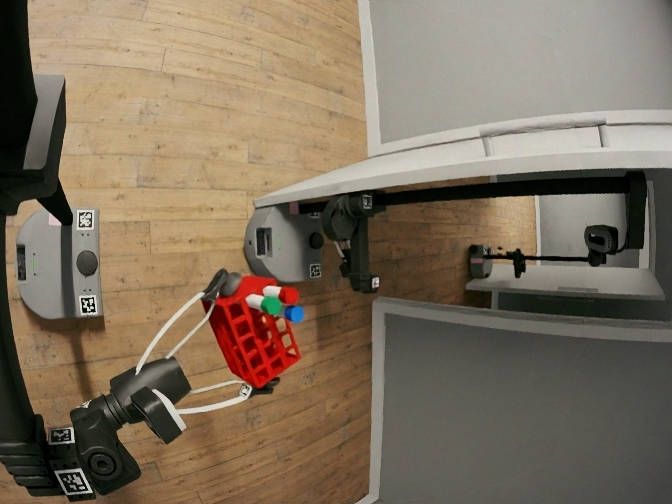

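{"fn": "execute_actions", "kwargs": {"actions": [{"r1":{"base":{"rotate_rad":-1.4}}}], "cameras": []}}

{"fn": "execute_actions", "kwargs": {"actions": [{"r1":{"base":{"translate_m":-0.2}},"r2":{"base":{"translate_m":0.25}}}], "cameras": ["r1_nav_camera","r2_nav_camera"]}}

Scene clock: 179.40 s.
r1.base_odometry: x=-4.014 y=-3.432 heading=-0.500 (m, m, rad; r1's odometry frame)
r1.turned_by_wheels: -1.400 (rad since the last result)
r1.turned_by_imu: -1.381 (rad since the last result)
r1.base_tilt: forward=+0.1 right=+0.2 (deg)
r1.lidar_m: 1.40 0.71 0.70 2.26 0.44 0.30 0.28 0.28 0.99 0.90 2.47 2.03
r1.head_depth_mm: - 284 324 414 574 936 1145 / - 287 327 419 583 886 1131 / - 289 331 423 593 822 - / - 288 334 429 603 846 - / - 290 337 435 613 938 - / - 291 338 440 625 1161 - / - 293 341 446 1296 1182 1085
r1.base_status: done
r1.joint_positions: lift_m=+0.310 arm_m=-0.001 wrist_yaw_rad=+2.999 wrist_pitch_rad=-0.583 wrist_roll_rad=+0.016 gripper_m=+0.037 head_pan_rad=-3.006 head_tilt_rad=-0.992
r1.joint_status: not commanded
r1.motor_effort: left_wheel=-3(16) right_wheel=-10(14) lift_m=+49(49) arm_m=+0(0) wrist_yaw_rad=+1(0) wrist_pitch_rad=+5(6) wrist_roll_rad=-1(1) gripper_m=-1(0) head_pan_rad=+4(3) head_tilt_rad=-4(4) (%)
r1.hand_pose: x=+0.0073 y=+0.0543 z=+0.2873 quat_wxyz=(+0.252, +0.695, +0.153, +0.656) (m; r1's base frame)
r1.wrist_depth_mm: 419 567 - - - - 564 / 397 593 867 857 843 784 613 / 387 597 705 690 691 680 672 / 374 582 589 596 595 582 583 / 365 514 - - 512 512 509 / 340 - - - 440 457 445 / - - - - 404 402 401
r2.base_odometry: x=-0.898 y=+0.437 heading=-2.814 (m, m, rad; r2's odometry frame)
r2.turned_by_wheels: +0.000 (rad since the last result)
r2.turned_by_imu: +0.000 (rad since the last result)
r2.base_tilt: forward=+1.1 right=+1.3 (deg)
r2.lidar_m: 0.90 0.74 2.09 2.15 2.21 1.68 1.61 1.65 2.08 1.99 2.04 1.60
r2.head_depth_mm: 1388 1593 1828 1841 1560 451 1152 / 1435 1588 1808 1835 1557 431 450 / 3032 2908 2245 1836 1561 411 416 / 3387 2868 2249 1838 1462 414 434 / - 2923 2166 1157 1369 1350 1187 / 3469 2779 1200 1697 1398 1331 1187 / 3564 2867 2107 1109 1498 1345 1196
r2.base_status: not commanded
r2.joint_positions: lift_m=+0.750 arm_m=+0.010 wrist_yaw_rad=+1.898 wrist_pitch_rad=-0.027 wrist_roll_rad=+0.004 gripper_m=+0.081 head_pan_rad=-0.007 head_tilt_rad=-0.790
r2.joint_status: not commanded
r2.motor_effort: left_wheel=-2(2) right_wheel=+4(4) lift_m=+15(15) arm_m=-4(3) wrist_yaw_rad=+2(1) wrist_pitch_rad=+15(15) wrist_roll_rad=-3(2) gripper_m=-23(24) head_pan_rad=+4(5) head_tilt_rad=-4(4) (%)
r2.hand_pose: x=+0.2206 y=-0.0732 z=+0.8581 quat_wxyz=(+0.419, +0.581, -0.405, +0.568) (m; r2's base frame)
r2.wrist_depth_mm: - - 812 - - - - / - - 806 - - - - / - - 187 - - - - / - - 160 184 - - - / - - 162 197 183 144 - / - - 157 156 155 136 - / - - 156 157 157 - -
r3.base_odometry: x=+0.974 y=+2.682 heading=-0.800 (m, m, rad; r3's odometry frame)
r3.turned_by_wheels: +0.000 (rad since the last result)
r3.turned_by_imu: +0.001 (rad since the last result)
r3.base_tilt: forward=+1.7 right=-0.7 (deg)
r3.lidar_m: 1.28 1.29 1.57 1.71 1.43 0.33 0.27 0.27 0.31 0.51 3.96 0.95
r3.head_depth_mm: - 294 343 429 581 1231 1117 / - 290 330 412 549 812 - / - - 319 396 518 729 - / - - 309 379 492 698 - / - - 303 365 467 651 933 / - - 297 351 446 611 915 / - - 292 339 427 572 877
r3.base_status: not commanded
r3.joint_positions: lift_m=+0.310 arm_m=+0.000 wrist_yaw_rad=+3.035 wrist_pitch_rad=-0.528 wrist_roll_rad=+0.014 gripper_m=+0.037 head_pan_rad=-3.106 head_tilt_rad=-0.894
r3.joint_status: not commanded
r3.motor_effort: left_wheel=-9(9) right_wheel=-4(4) lift_m=+26(26) arm_m=+0(0) wrist_yaw_rad=+1(1) wrist_pitch_rad=+5(5) wrist_roll_rad=+0(0) gripper_m=+0(0) head_pan_rad=+3(4) head_tilt_rad=-2(2) (%)
r3.hand_pose: x=+0.0010 y=+0.0627 z=+0.2987 quat_wxyz=(+0.222, +0.696, +0.147, +0.667) (m; r3's base frame)
r3.wrist_depth_mm: - - - - - - - / 943 930 945 937 923 929 934 / 755 756 763 748 734 751 740 / 638 634 628 634 625 626 626 / 543 541 - 559 553 537 532 / 486 - - - 460 469 469 / - - - - 423 421 418
pictures: none
No camera images: the call's "cameras" was empty. Leave "cameras" out to get every camera's image.

Scene clock: 183.30 s.
r1.base_odometry: x=-4.190 y=-3.336 heading=-0.500 (m, m, rad; r1's odometry frame)
r1.turned_by_wheels: +0.000 (rad since the last result)
r1.turned_by_imu: +0.001 (rad since the last result)
r1.base_tilt: forward=+0.1 right=+0.1 (deg)
r1.lidar_m: 1.48 0.84 2.09 0.61 0.33 0.27 0.27 0.31 2.53 0.65 2.72 2.23
r1.head_depth_mm: - - 302 365 472 667 928 / - - 313 389 511 720 1089 / - 290 330 415 559 727 - / - 296 349 445 613 848 - / - 302 368 480 683 1038 - / - 314 392 521 825 1193 - / 290 332 422 1436 1313 1183 1087
r1.base_status: done
r1.joint_positions: lift_m=+0.310 arm_m=-0.001 wrist_yaw_rad=+2.999 wrist_pitch_rad=-0.583 wrist_roll_rad=+0.016 gripper_m=+0.037 head_pan_rad=-3.006 head_tilt_rad=-0.992
r1.joint_status: not commanded
r1.motor_effort: left_wheel=-4(13) right_wheel=-5(15) lift_m=+49(48) arm_m=+1(0) wrist_yaw_rad=+2(1) wrist_pitch_rad=+6(6) wrist_roll_rad=-1(1) gripper_m=+0(1) head_pan_rad=+3(3) head_tilt_rad=-4(4) (%)
r1.hand_pose: x=+0.0073 y=+0.0543 z=+0.2873 quat_wxyz=(+0.252, +0.695, +0.153, +0.656) (m; r1's base frame)
r1.wrist_depth_mm: 292 356 - - - - - / 296 384 860 854 887 833 766 / 303 393 714 695 694 680 672 / 303 422 588 612 582 593 584 / 309 398 - - 541 512 506 / 301 - - - 442 442 447 / - - - - 410 404 401
r2.base_odometry: x=-1.135 y=+0.356 heading=-2.815 (m, m, rad; r2's odometry frame)
r2.turned_by_wheels: +0.000 (rad since the last result)
r2.turned_by_imu: +0.001 (rad since the last result)
r2.base_tilt: forward=+1.1 right=+1.4 (deg)
r2.lidar_m: 1.31 0.66 0.66 2.16 2.22 1.95 1.86 1.91 2.07 1.98 1.88 1.33
r2.head_depth_mm: 1160 1308 1530 1755 1556 451 1147 / 3292 1377 1554 1737 1563 431 451 / 2735 2800 2252 1835 1569 410 416 / 3630 2845 2241 1837 1552 415 435 / - 2887 2252 1825 1558 1348 1191 / 3664 2868 2260 1833 1552 1145 1175 / 3395 2888 2263 1736 1214 1115 1148
r2.base_status: done
r2.joint_positions: lift_m=+0.750 arm_m=+0.010 wrist_yaw_rad=+1.898 wrist_pitch_rad=-0.027 wrist_roll_rad=+0.004 gripper_m=+0.081 head_pan_rad=-0.007 head_tilt_rad=-0.790
r2.joint_status: not commanded
r2.motor_effort: left_wheel=-3(4) right_wheel=+4(9) lift_m=+15(16) arm_m=-3(3) wrist_yaw_rad=+2(1) wrist_pitch_rad=+15(15) wrist_roll_rad=-2(2) gripper_m=-23(24) head_pan_rad=+4(4) head_tilt_rad=-3(5) (%)
r2.hand_pose: x=+0.2206 y=-0.0732 z=+0.8581 quat_wxyz=(+0.419, +0.581, -0.405, +0.568) (m; r2's base frame)
r2.wrist_depth_mm: 539 697 925 - - - 958 / 558 699 927 - - - 954 / 581 733 188 - - - 991 / 598 732 160 184 - - - / 626 702 163 196 183 142 - / - 703 156 155 155 136 - / - 753 156 157 158 - -
r3.base_odometry: x=+0.974 y=+2.682 heading=-0.800 (m, m, rad; r3's odometry frame)
r3.turned_by_wheels: +0.000 (rad since the last result)
r3.turned_by_imu: +0.001 (rad since the last result)
r3.base_tilt: forward=+1.7 right=-0.8 (deg)
r3.lidar_m: 1.28 1.28 1.57 1.71 1.43 0.33 0.27 0.27 0.31 0.51 3.95 0.95
r3.head_depth_mm: - 294 342 428 582 1232 1118 / - 290 330 411 548 815 - / - - 319 395 519 732 - / - - 309 380 492 699 - / - - 303 365 468 652 935 / - - 297 351 446 610 913 / - - 292 339 425 573 880
r3.base_status: not commanded
r3.joint_positions: lift_m=+0.310 arm_m=+0.000 wrist_yaw_rad=+3.035 wrist_pitch_rad=-0.528 wrist_roll_rad=+0.014 gripper_m=+0.037 head_pan_rad=-3.106 head_tilt_rad=-0.894
r3.joint_status: not commanded
r3.motor_effort: left_wheel=-9(9) right_wheel=-4(4) lift_m=+26(26) arm_m=+0(0) wrist_yaw_rad=+0(0) wrist_pitch_rad=+5(5) wrist_roll_rad=+0(0) gripper_m=+0(0) head_pan_rad=+4(4) head_tilt_rad=-1(3) (%)
r3.hand_pose: x=+0.0010 y=+0.0627 z=+0.2987 quat_wxyz=(+0.222, +0.696, +0.147, +0.667) (m; r3's base frame)
r3.wrist_depth_mm: - - - - - - - / 936 950 945 946 930 932 940 / 759 757 762 759 751 749 746 / 639 623 636 630 635 624 624 / 538 541 - 567 552 538 537 / 490 - - - 454 469 470 / - - - - 417 420 413
pictures: r1_nav_camera (sideways: a quarter turn counterclockwise sets it upright), r2_nav_camera (sideways: a quarter turn counterclockwise sets it upright)
camera_calibration (this result's frames):
r1_nav_camera: T_world_to_cam=[[-0.842373, -0.154295, 0.516334, -0.626255], [-0.188198, 0.982037, -0.0135764, 0.0737007], [-0.504964, -0.108609, -0.85628, 1.07542], [0, 0, 0, 1]] pos_world=[0.0293763, -0.0522044, 1.24521]
r2_nav_camera: T_world_to_cam=[[0.70883, 0.00104604, 0.705379, -0.87811], [-0.0235068, -0.999408, 0.0251039, 0.0167207], [0.704988, -0.0343756, -0.708386, 0.878769], [0, 0, 0, 1]] pos_world=[0.00330202, 0.0478376, 1.24149]
Images, in order (width x height): r1_nav_camera 672x504, r2_nav_camera 672x504.

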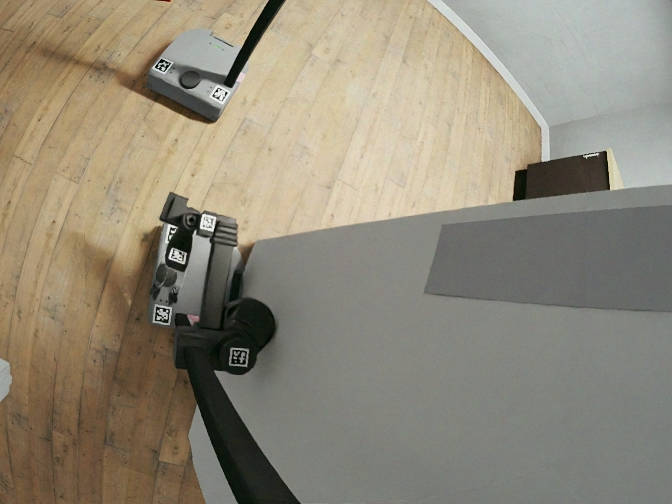

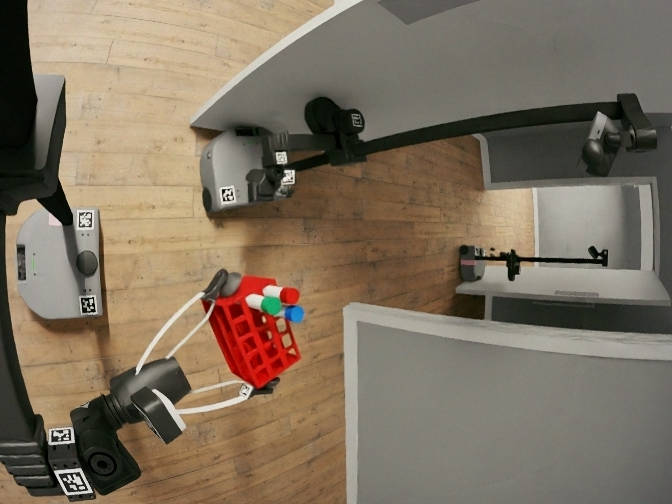

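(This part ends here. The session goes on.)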